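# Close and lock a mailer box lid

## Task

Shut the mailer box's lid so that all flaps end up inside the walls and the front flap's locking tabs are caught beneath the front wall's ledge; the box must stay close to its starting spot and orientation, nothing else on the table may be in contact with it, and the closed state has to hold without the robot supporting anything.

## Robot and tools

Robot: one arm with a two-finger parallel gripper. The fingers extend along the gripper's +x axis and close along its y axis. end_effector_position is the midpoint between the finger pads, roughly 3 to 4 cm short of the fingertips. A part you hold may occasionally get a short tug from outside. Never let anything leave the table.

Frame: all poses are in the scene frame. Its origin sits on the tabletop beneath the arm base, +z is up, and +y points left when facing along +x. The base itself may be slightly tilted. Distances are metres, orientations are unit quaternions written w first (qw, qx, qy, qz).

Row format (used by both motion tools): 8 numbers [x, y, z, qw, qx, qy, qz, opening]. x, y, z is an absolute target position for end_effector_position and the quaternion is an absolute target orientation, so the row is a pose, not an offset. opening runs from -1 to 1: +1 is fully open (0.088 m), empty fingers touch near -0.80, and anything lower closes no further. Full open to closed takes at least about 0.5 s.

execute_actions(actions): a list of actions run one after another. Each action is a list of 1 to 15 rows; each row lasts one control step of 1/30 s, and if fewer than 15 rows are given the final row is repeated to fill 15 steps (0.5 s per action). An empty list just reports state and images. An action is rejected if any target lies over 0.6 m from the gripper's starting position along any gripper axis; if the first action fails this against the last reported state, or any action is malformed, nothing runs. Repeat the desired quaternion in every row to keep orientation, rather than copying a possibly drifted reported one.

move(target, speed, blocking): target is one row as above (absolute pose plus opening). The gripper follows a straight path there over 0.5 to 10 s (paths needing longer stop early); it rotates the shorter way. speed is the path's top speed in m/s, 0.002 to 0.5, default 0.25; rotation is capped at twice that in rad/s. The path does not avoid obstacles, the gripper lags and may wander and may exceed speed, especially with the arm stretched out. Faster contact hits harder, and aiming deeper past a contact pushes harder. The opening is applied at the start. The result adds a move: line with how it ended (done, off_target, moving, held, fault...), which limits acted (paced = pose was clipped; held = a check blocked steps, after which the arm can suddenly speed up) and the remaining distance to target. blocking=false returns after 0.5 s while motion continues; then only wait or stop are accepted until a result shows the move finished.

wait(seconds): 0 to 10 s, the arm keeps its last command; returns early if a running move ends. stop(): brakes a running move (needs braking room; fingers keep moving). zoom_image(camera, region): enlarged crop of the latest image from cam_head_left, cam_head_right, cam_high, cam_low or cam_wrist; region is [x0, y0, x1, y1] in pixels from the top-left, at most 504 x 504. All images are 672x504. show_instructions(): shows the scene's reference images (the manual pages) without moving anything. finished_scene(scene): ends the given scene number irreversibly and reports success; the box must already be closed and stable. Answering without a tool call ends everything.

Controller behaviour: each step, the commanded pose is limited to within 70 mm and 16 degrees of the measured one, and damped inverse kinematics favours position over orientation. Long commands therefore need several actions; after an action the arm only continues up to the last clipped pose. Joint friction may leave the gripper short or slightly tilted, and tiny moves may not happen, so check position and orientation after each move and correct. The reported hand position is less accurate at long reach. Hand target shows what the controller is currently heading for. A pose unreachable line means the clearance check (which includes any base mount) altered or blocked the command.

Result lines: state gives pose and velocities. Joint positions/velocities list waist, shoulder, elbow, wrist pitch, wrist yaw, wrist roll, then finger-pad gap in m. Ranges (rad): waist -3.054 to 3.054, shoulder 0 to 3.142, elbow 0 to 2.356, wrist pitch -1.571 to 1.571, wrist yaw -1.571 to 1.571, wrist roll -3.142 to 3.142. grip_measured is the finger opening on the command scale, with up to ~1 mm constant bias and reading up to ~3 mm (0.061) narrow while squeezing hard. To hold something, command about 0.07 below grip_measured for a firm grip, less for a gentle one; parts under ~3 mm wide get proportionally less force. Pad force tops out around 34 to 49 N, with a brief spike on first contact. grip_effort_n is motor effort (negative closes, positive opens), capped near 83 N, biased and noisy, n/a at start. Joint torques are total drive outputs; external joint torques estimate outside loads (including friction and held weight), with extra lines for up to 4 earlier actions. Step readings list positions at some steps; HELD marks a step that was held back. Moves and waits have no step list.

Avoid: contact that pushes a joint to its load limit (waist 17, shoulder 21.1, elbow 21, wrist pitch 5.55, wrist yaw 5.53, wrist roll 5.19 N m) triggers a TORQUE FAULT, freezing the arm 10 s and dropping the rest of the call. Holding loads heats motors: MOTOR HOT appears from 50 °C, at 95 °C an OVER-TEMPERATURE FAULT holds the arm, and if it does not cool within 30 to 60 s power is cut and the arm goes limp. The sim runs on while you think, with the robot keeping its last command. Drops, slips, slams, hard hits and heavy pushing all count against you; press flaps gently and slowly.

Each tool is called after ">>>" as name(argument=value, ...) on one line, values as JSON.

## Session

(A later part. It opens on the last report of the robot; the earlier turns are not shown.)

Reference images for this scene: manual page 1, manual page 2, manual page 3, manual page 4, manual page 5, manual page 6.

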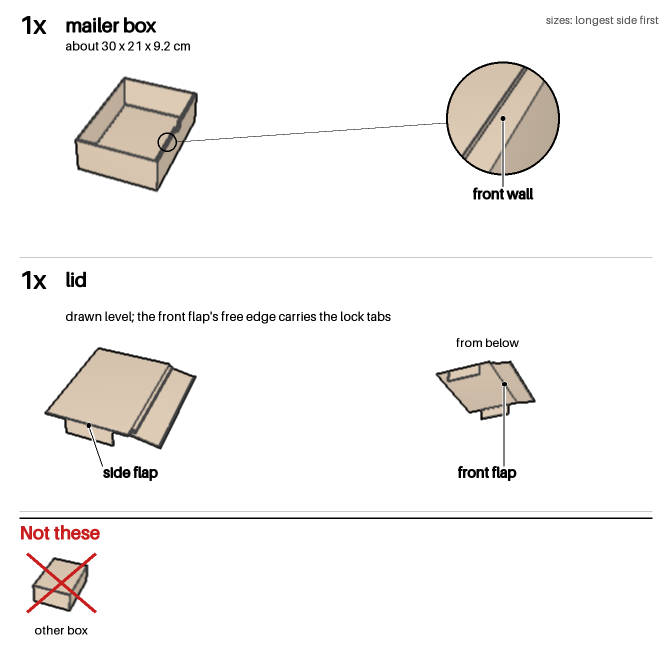

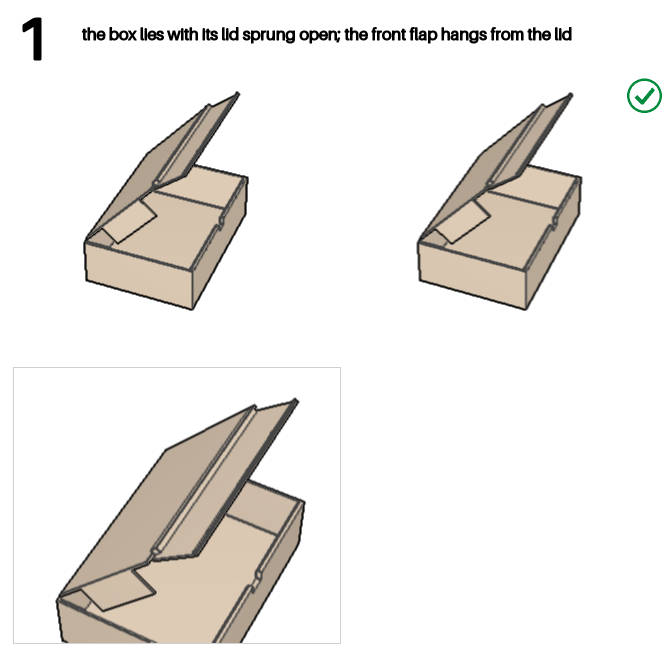

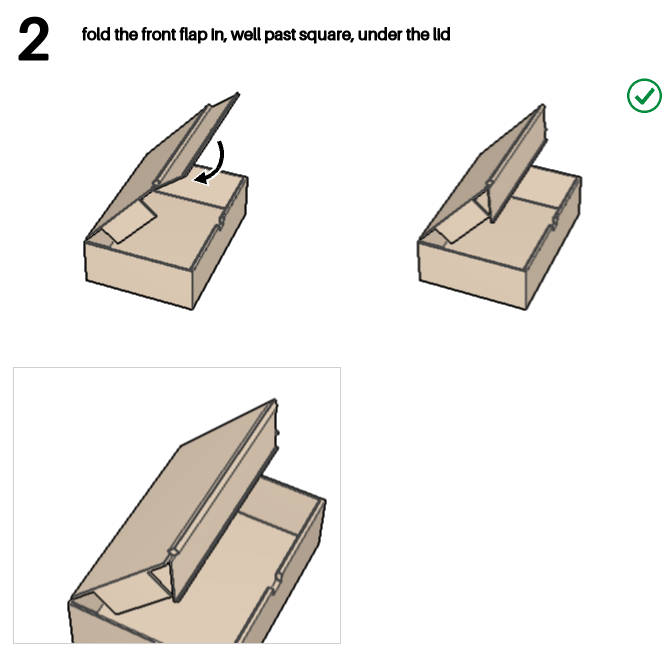

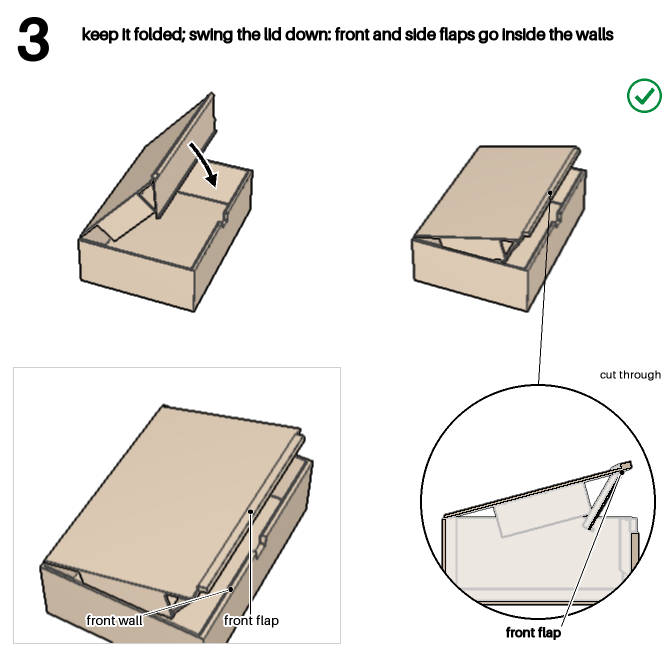

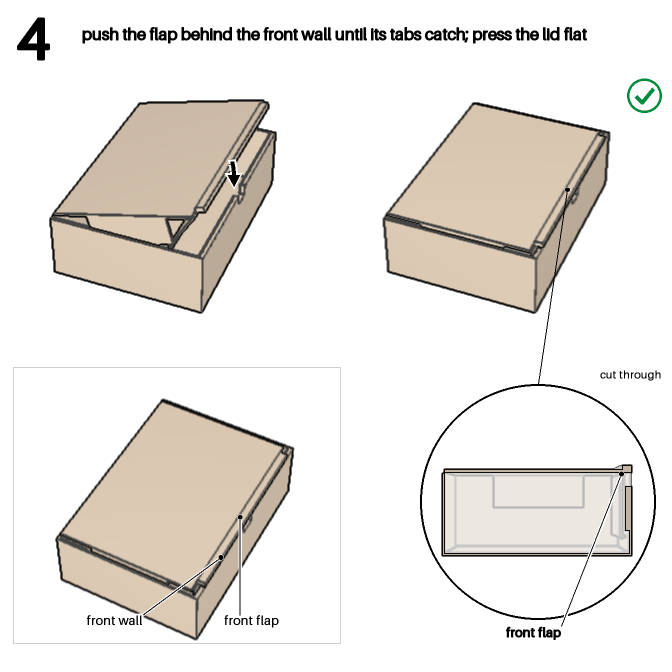

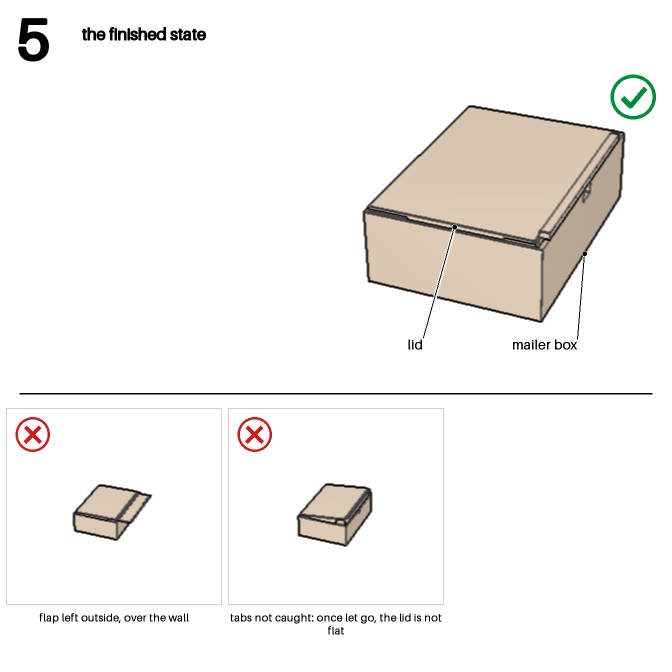

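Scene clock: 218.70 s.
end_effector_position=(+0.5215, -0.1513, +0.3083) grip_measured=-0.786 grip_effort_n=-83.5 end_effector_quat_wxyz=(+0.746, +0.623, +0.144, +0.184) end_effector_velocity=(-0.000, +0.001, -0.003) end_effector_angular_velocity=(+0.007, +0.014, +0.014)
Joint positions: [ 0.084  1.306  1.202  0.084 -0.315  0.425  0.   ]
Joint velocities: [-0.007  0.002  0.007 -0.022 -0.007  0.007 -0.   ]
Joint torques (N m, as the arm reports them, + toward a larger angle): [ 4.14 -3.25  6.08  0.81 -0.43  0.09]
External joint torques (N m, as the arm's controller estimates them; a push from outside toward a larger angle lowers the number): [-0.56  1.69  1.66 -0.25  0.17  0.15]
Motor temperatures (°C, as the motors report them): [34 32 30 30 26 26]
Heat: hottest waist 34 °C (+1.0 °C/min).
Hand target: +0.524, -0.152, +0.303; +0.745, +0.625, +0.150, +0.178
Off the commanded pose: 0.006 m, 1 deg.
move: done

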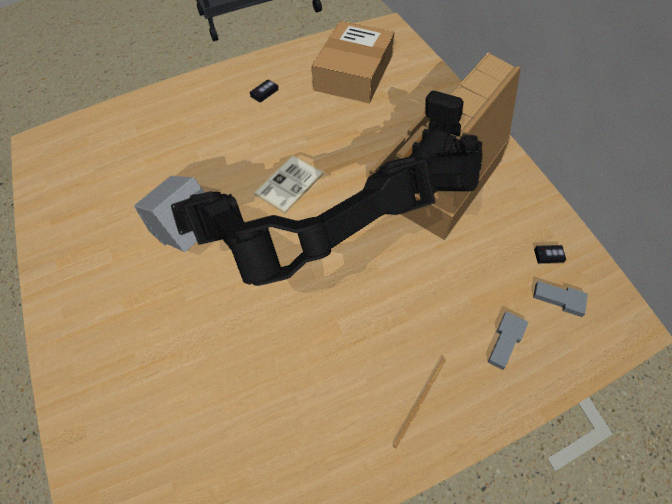

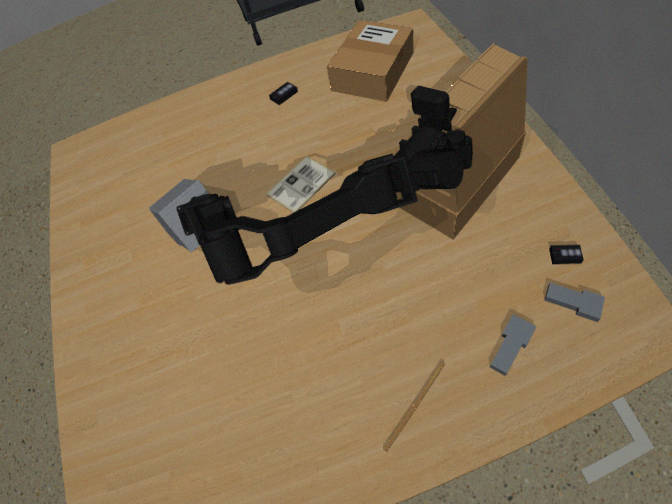

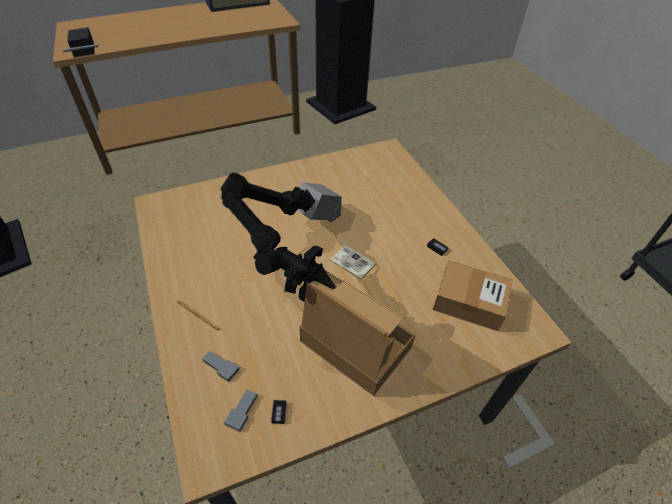

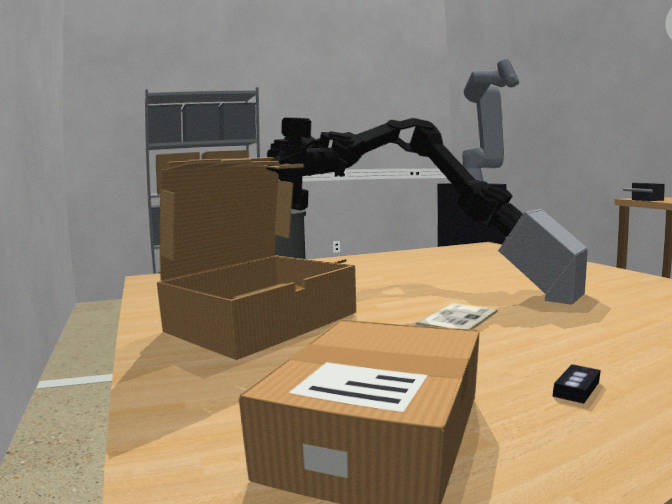

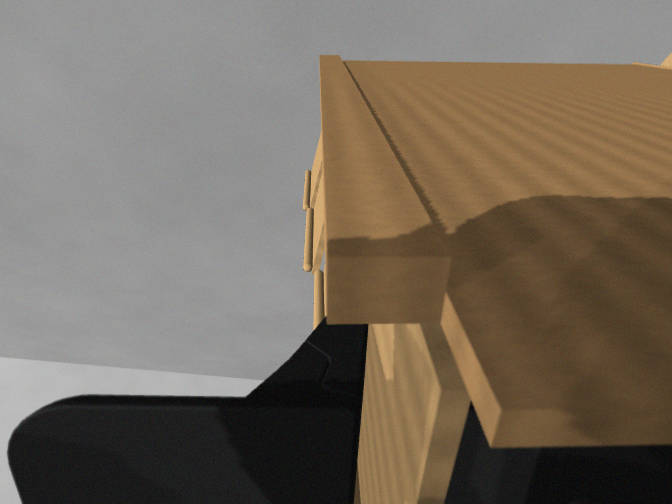

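>>> execute_actions(actions=[[[0.524,-0.153,0.298,0.745,0.625,0.150,0.178,-0.6]],[[0.525,-0.154,0.293,0.745,0.625,0.150,0.178,-0.4]],[[0.525,-0.154,0.288,0.745,0.625,0.150,0.178,-0.2]],[[0.5255,-0.155,0.283,0.745,0.625,0.150,0.178,0]]])

>>> move(target=[0.519,-0.154,0.303,0.764,0.551,0.331,-0.054,0], speed=0.08)

Scene clock: 237.80 s.
end_effector_position=(+0.5247, -0.1601, +0.2925) grip_measured=-0.009 grip_effort_n=29.5 end_effector_quat_wxyz=(+0.747, +0.624, +0.139, +0.181) end_effector_velocity=(-0.000, -0.001, -0.002) end_effector_angular_velocity=(-0.010, +0.002, -0.008)
Joint positions: [ 0.021  1.322  1.199  0.113 -0.373  0.426  0.039]
Joint velocities: [-0.002 -0.002 -0.007  0.007  0.007 -0.007  0.002]
Joint torques (N m, as the arm reports them, + toward a larger angle): [ 4.21 -3.49  4.08  1.2  -0.64  0.  ]
External joint torques (N m, as the arm's controller estimates them; a push from outside toward a larger angle lowers the number): [-0.53  1.95 -0.35  0.15 -0.04  0.06]
External joint torques at the end of the 1st action: [-0.98  1.77  0.89  0.06  0.14  0.14]
External joint torques at the end of the 2nd action: [-1.92  2.54  0.29 -0.1   0.39  0.13]
External joint torques at the end of the 3rd action: [-0.92  1.99 -0.33  0.08  0.19  0.07]
Motor temperatures (°C, as the motors report them): [33 31 31 29 26 26]
Heat: hottest waist 33 °C (-1.0 °C/min).
Hand target: +0.525, -0.155, +0.283; +0.745, +0.625, +0.150, +0.178
Off the commanded pose: 0.011 m, 1 deg.
Step readings (end_effector_position; steps 1 to 15: 1st action; 16 to 30: 2nd action; 31 to 45: 3rd action; 46 to 60: 4th action):
0: (+0.5216, -0.1513, +0.3083)
1: (+0.5216, -0.1514, +0.3080)
2: (+0.5216, -0.1519, +0.3072)
4: (+0.5218, -0.1534, +0.3052)
8: (+0.5218, -0.1535, +0.3058)
15: (+0.5217, -0.1534, +0.3062)
16: (+0.5217, -0.1535, +0.3068)
17: (+0.5217, -0.1537, +0.3075)
19: (+0.5218, -0.1542, +0.3085)
23: (+0.5217, -0.1544, +0.3088)
30: (+0.5219, -0.1554, +0.3081)
31: (+0.5220, -0.1555, +0.3083)
32: (+0.5221, -0.1560, +0.3087)
34: (+0.5225, -0.1576, +0.3078)
38: (+0.5235, -0.1585, +0.3024)
45: (+0.5239, -0.1587, +0.2995)
46: (+0.5240, -0.1588, +0.2994)
47: (+0.5242, -0.1594, +0.2990)
49: (+0.5245, -0.1604, +0.2970)
53: (+0.5247, -0.1602, +0.2931)
60: end_effector_position above

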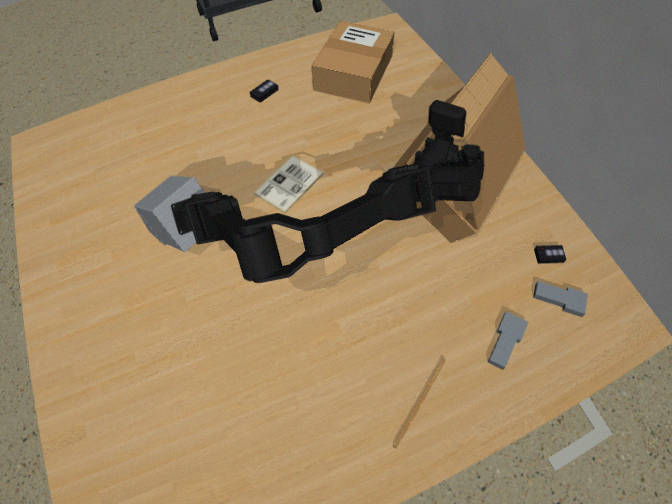

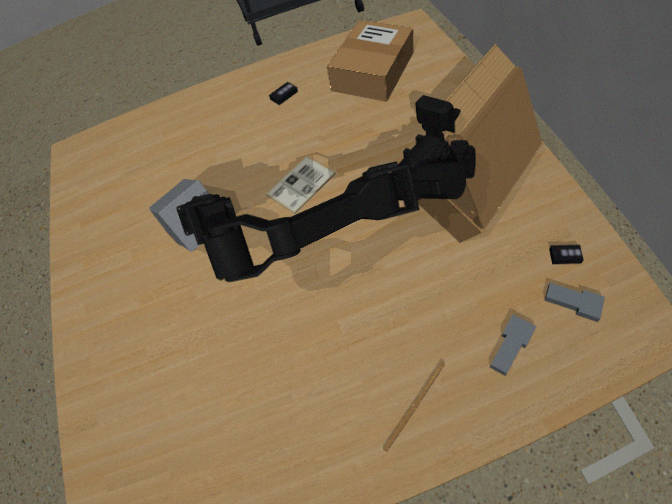

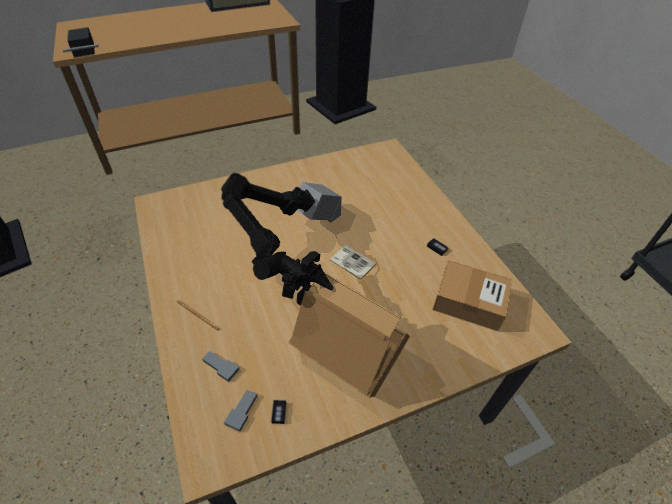

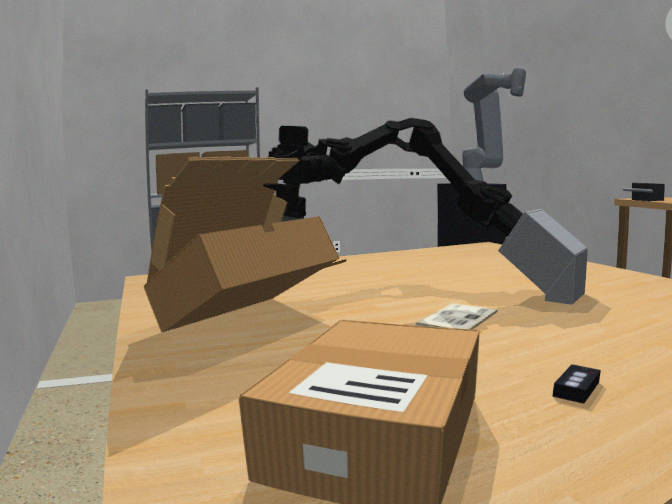

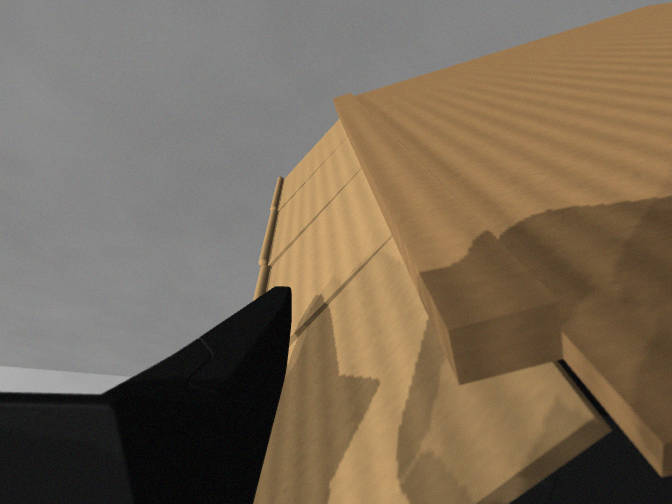

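Scene clock: 242.03 s.
end_effector_position=(+0.5180, -0.1540, +0.3041) grip_measured=-0.002 grip_effort_n=13.3 end_effector_quat_wxyz=(+0.765, +0.552, +0.329, -0.048) end_effector_velocity=(-0.000, +0.001, -0.001) end_effector_angular_velocity=(-0.002, +0.013, +0.007)
Joint positions: [ 0.367  1.406  1.502 -0.404  0.518  0.509  0.039]
Joint velocities: [ 0.002  0.007  0.012 -0.022  0.007  0.007 -0.   ]
Joint torques (N m, as the arm reports them, + toward a larger angle): [ 5.63 -2.04  5.66  0.74 -0.08  0.09]
External joint torques (N m, as the arm's controller estimates them; a push from outside toward a larger angle lowers the number): [ 0.47  1.15  1.71 -0.22  0.33  0.13]
Motor temperatures (°C, as the motors report them): [33 31 31 29 25 26]
Heat: hottest waist 33 °C (-1.0 °C/min).
Hand target: +0.519, -0.154, +0.303; +0.764, +0.551, +0.331, -0.053
Off the commanded pose: 0.002 m, 1 deg.
move: done

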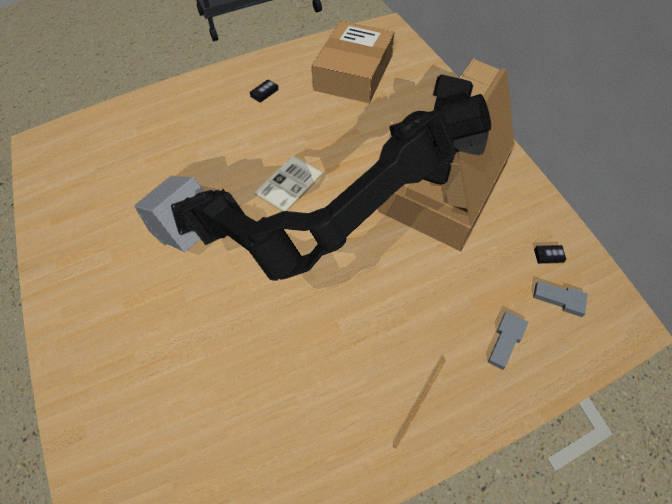

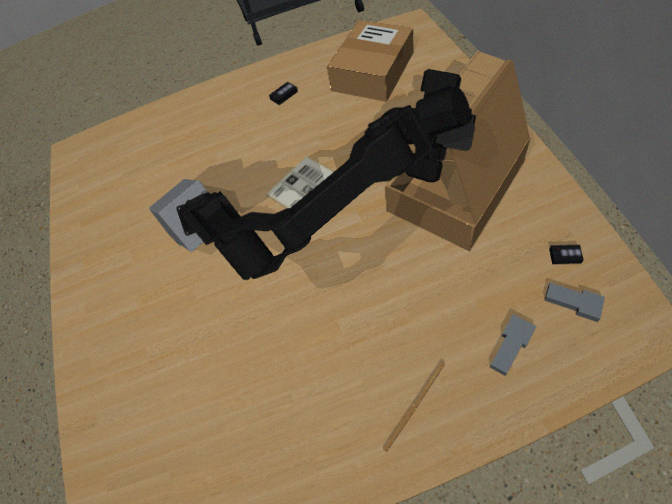

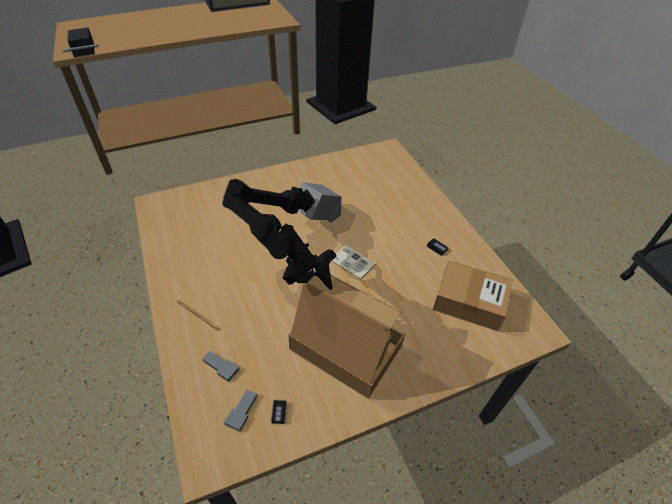

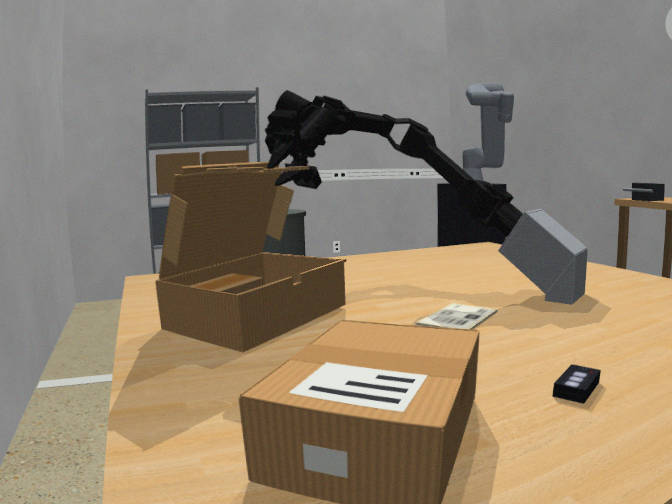

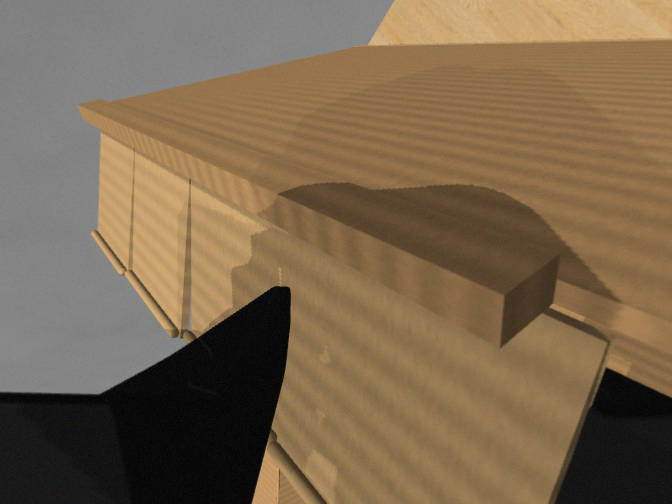

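>>> move(target=[0.44,-0.17,0.35,0.764,0.551,0.331,-0.054,0.6], speed=0.06)

>>> move(target=[0.46,-0.10,0.42,0.831,-0.407,0.377,0.045,1], speed=0.3)

>>> move(target=[0.577,-0.022,0.385,0.831,-0.407,0.377,0.045,1], speed=0.12)

Scene clock: 262.63 s.
end_effector_position=(+0.4421, -0.1710, +0.3517) grip_measured=+0.598 grip_effort_n=17.9 end_effector_quat_wxyz=(+0.764, +0.553, +0.328, -0.052) end_effector_velocity=(-0.004, +0.004, -0.002) end_effector_angular_velocity=(-0.008, +0.011, +0.017)
Joint positions: [ 0.606  1.191  1.426 -0.6    0.751  0.61   0.068]
Joint velocities: [ 0.007 -0.002 -0.007 -0.022  0.007  0.007 -0.   ]
Joint torques (N m, as the arm reports them, + toward a larger angle): [ 3.82 -0.27  3.26  0.81 -0.16  0.14]
External joint torques (N m, as the arm's controller estimates them; a push from outside toward a larger angle lowers the number): [ 0.33 -0.02 -0.06 -0.18  0.19  0.18]
Motor temperatures (°C, as the motors report them): [34 30 31 29 25 26]
Heat: hottest waist 34 °C (+0.0 °C/min).
Hand target: +0.440, -0.170, +0.350; +0.764, +0.551, +0.331, -0.054
Off the commanded pose: 0.003 m, 0 deg.
move: done

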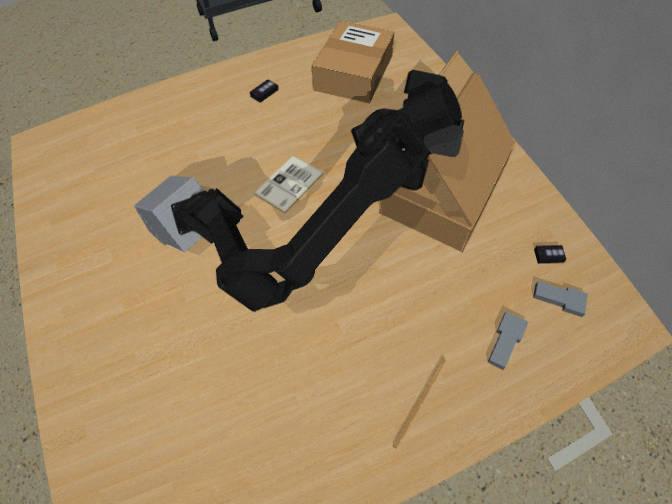

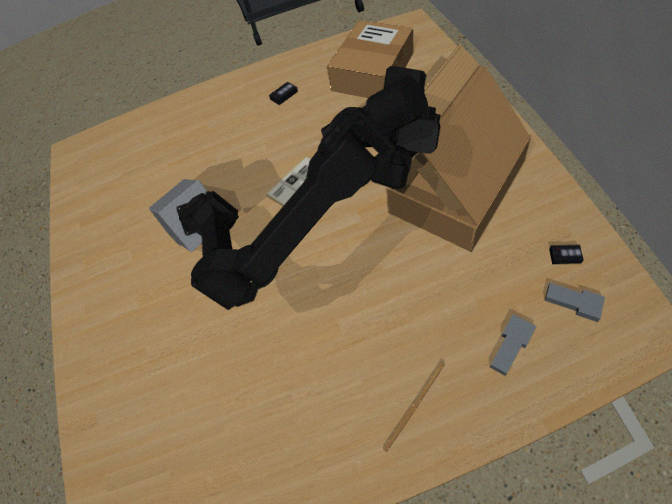

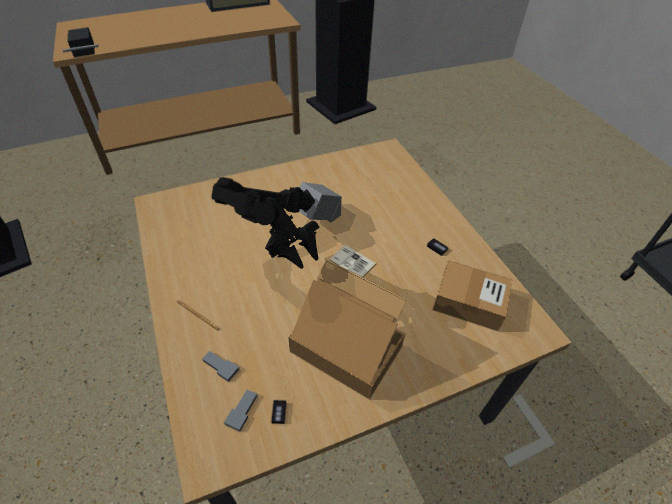

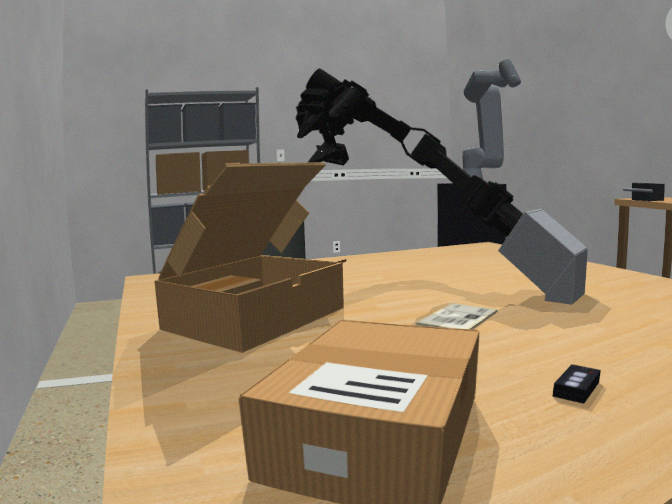

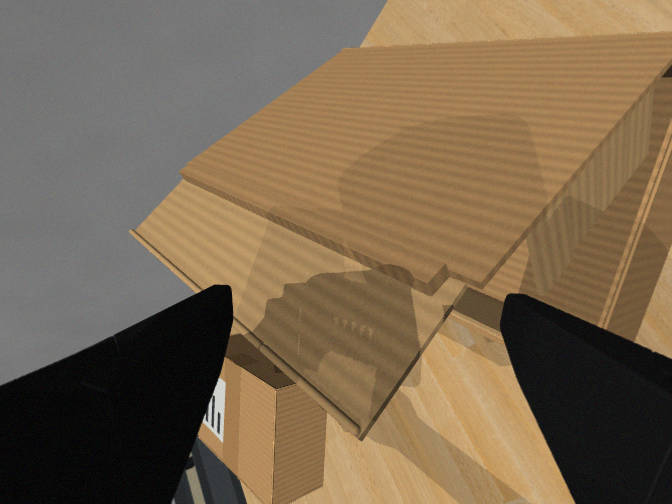

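Scene clock: 266.53 s.
end_effector_position=(+0.4599, -0.1004, +0.4194) grip_measured=+0.996 grip_effort_n=17.4 end_effector_quat_wxyz=(+0.831, -0.397, +0.385, +0.061) end_effector_velocity=(-0.002, +0.001, -0.001) end_effector_angular_velocity=(-0.035, +0.012, +0.047)
Joint positions: [ 0.94   1.813  1.957 -1.247  1.566 -0.563  0.088]
Joint velocities: [ 0.002 -0.002 -0.002 -0.022 -0.007 -0.037  0.   ]
Joint torques (N m, as the arm reports them, + toward a larger angle): [ 6.47 -0.02  4.03  0.78  0.51 -0.07]
External joint torques (N m, as the arm's controller estimates them; a push from outside toward a larger angle lowers the number): [ 0.32  0.54  1.2  -0.06  0.25 -0.11]
Motor temperatures (°C, as the motors report them): [34 30 31 29 25 26]
Heat: hottest waist 34 °C (+0.0 °C/min).
Hand target: +0.460, -0.100, +0.420; +0.830, -0.400, +0.385, +0.060
Off the commanded pose: 0.001 m, 2 deg.
joint sent to its limit — the command would take joint 5 (wrist yaw) past its upper limit, so that joint was sent only as far as its limit.
move: done

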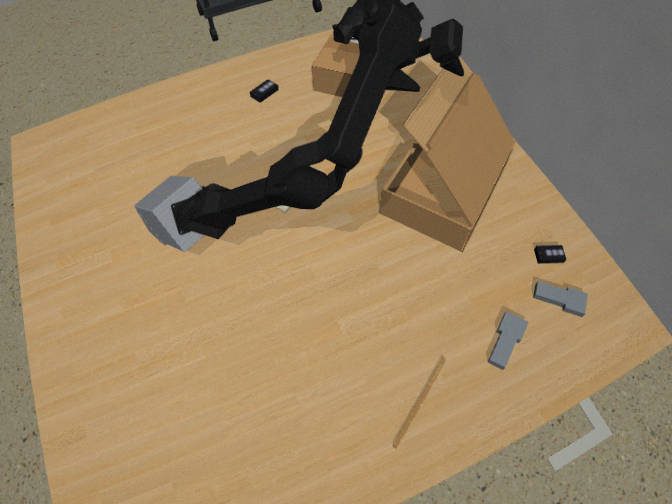

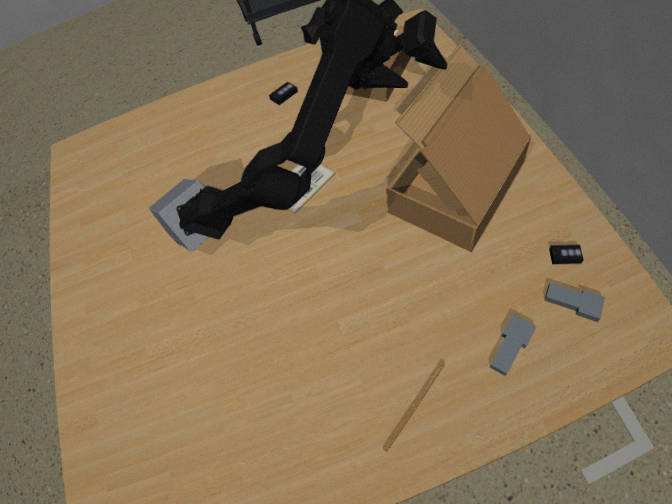

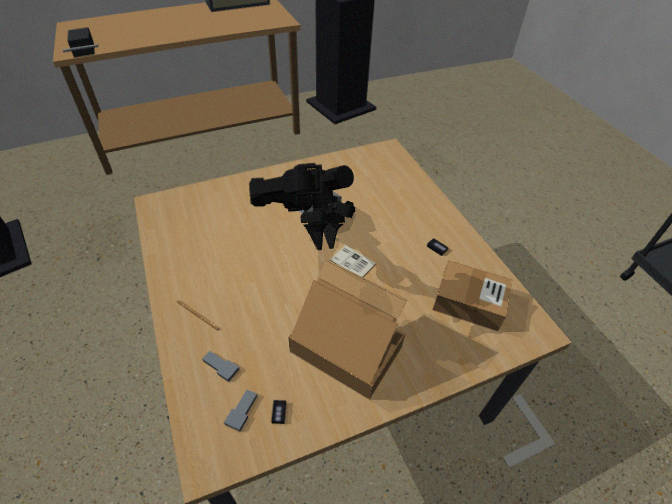

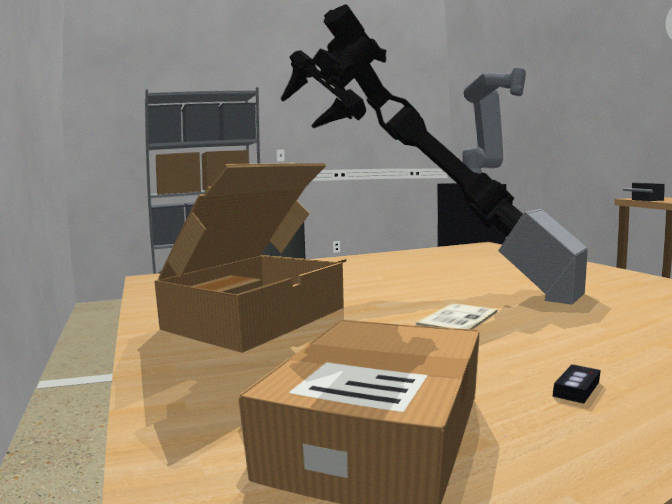

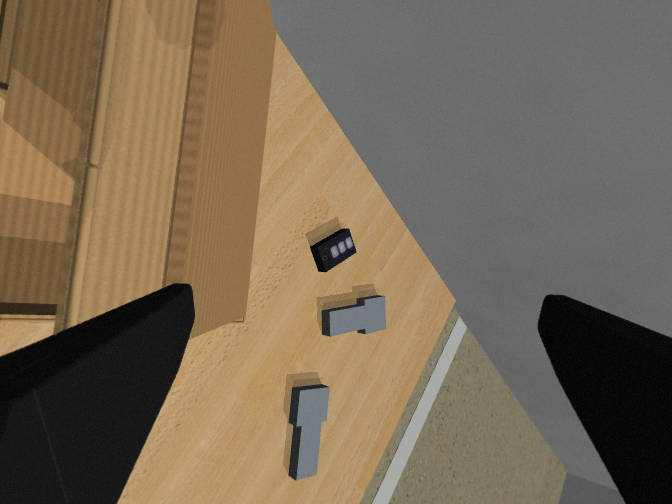

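Scene clock: 269.50 s.
end_effector_position=(+0.5766, -0.0203, +0.3872) grip_measured=+0.996 grip_effort_n=17.4 end_effector_quat_wxyz=(+0.832, -0.404, +0.378, +0.047) end_effector_velocity=(+0.001, +0.003, +0.002) end_effector_angular_velocity=(-0.025, -0.027, +0.015)
Joint positions: [ 0.752  2.07   1.852  0.377  1.375 -1.822  0.088]
Joint velocities: [ 0.002  0.002 -0.046  0.168 -0.022 -0.139  0.   ]
Joint torques (N m, as the arm reports them, + toward a larger angle): [ 8.75 -3.73  3.58  0.89 -0.54 -0.07]
External joint torques (N m, as the arm's controller estimates them; a push from outside toward a larger angle lowers the number): [-0.13 -0.01 -0.14  0.25 -0.16 -0.11]
Motor temperatures (°C, as the motors report them): [35 30 31 29 25 26]
Heat: hottest waist 35 °C (+1.0 °C/min).
Hand target: +0.577, -0.022, +0.385; +0.831, -0.406, +0.377, +0.046
Off the commanded pose: 0.003 m, 0 deg.
move: done

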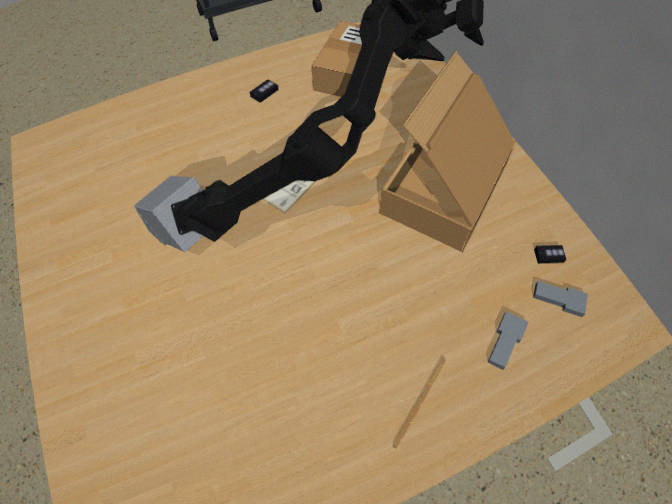

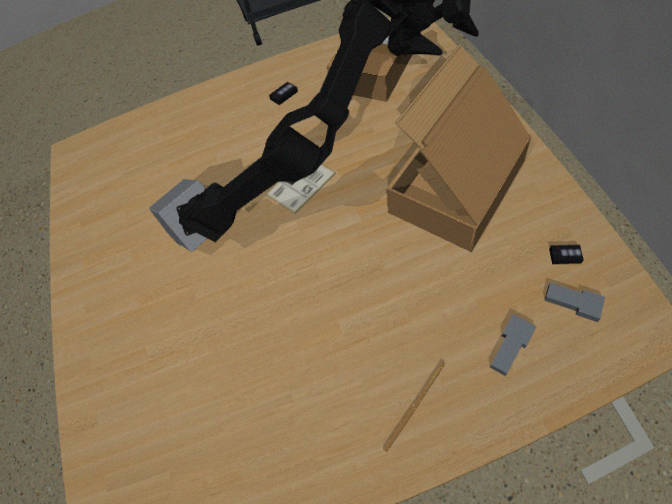

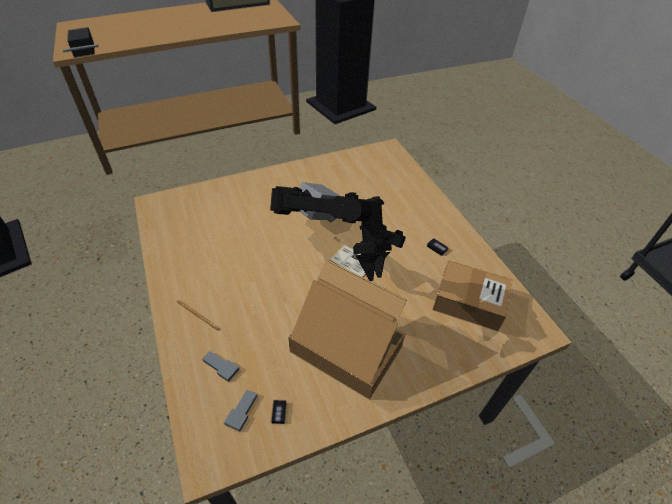

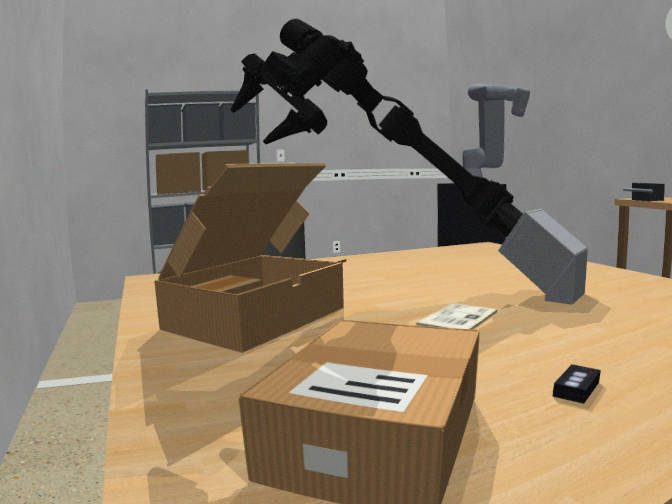

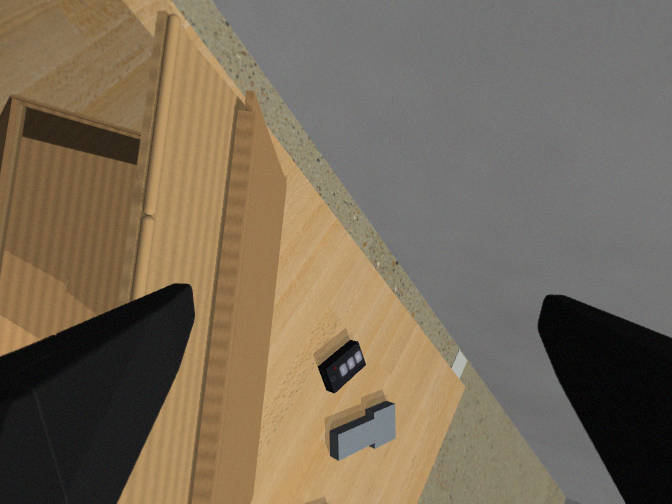

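Descend, slightly −f.

>>> move(target=[0.575,-0.04,0.325,0.831,-0.407,0.377,0.045,1], speed=0.04)

Scene clock: 274.10 s.
end_effector_position=(+0.5751, -0.0379, +0.3273) grip_measured=+0.996 grip_effort_n=17.4 end_effector_quat_wxyz=(+0.830, -0.408, +0.377, +0.046) end_effector_velocity=(-0.003, +0.000, -0.004) end_effector_angular_velocity=(-0.016, +0.016, +0.013)
Joint positions: [ 0.637  1.961  1.614  0.466  1.261 -1.788  0.088]
Joint velocities: [-0.002 -0.007 -0.017 -0.007  0.007 -0.007 -0.   ]
Joint torques (N m, as the arm reports them, + toward a larger angle): [ 8.44 -4.21  3.84  0.96 -0.52  0.17]
External joint torques (N m, as the arm's controller estimates them; a push from outside toward a larger angle lowers the number): [-0.06 -0.1  -0.16  0.24 -0.16  0.13]
Motor temperatures (°C, as the motors report them): [36 30 31 29 25 26]
Heat: hottest waist 36 °C (+2.0 °C/min).
Hand target: +0.575, -0.040, +0.325; +0.831, -0.407, +0.377, +0.045
Off the commanded pose: 0.003 m, 0 deg.
move: done

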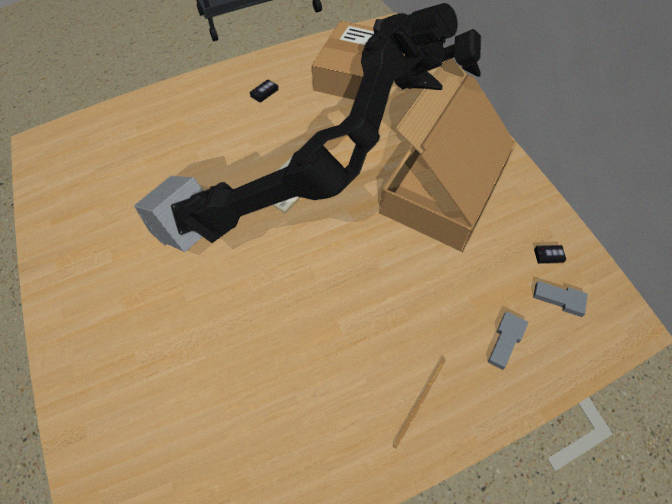

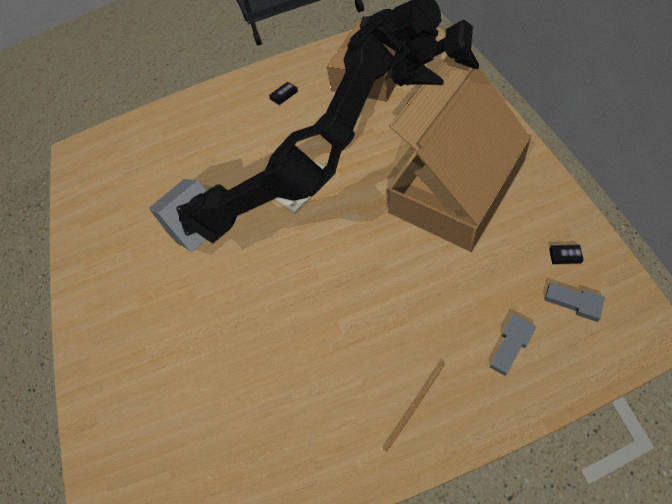

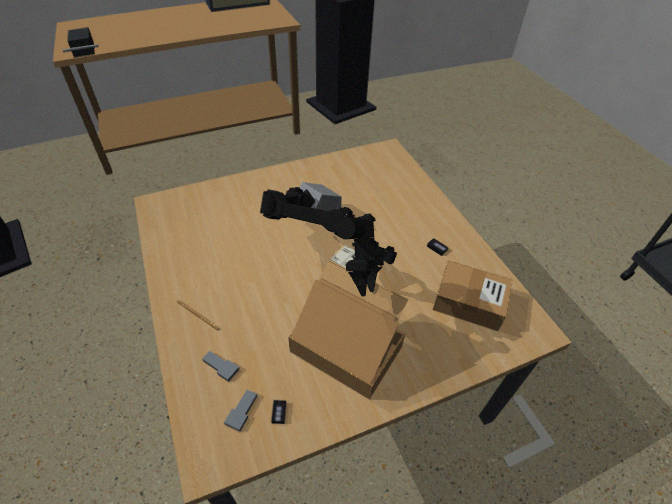

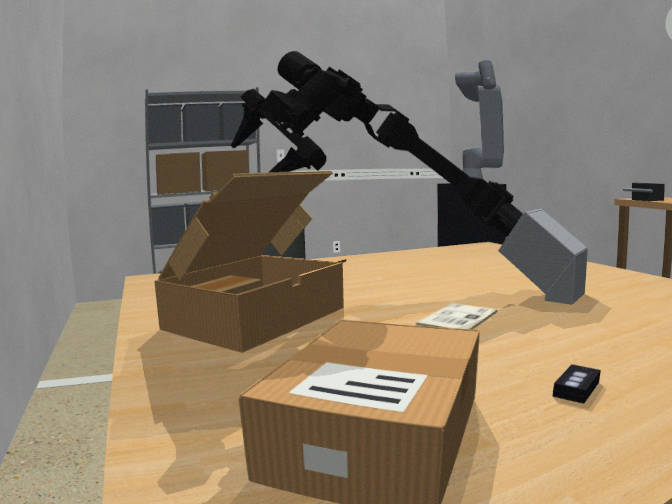

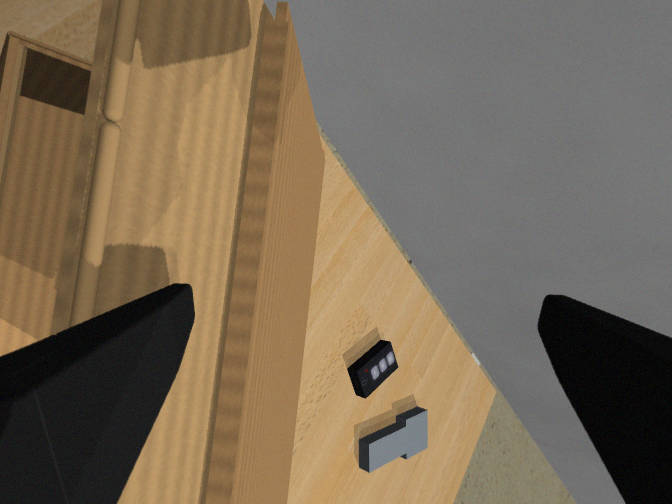

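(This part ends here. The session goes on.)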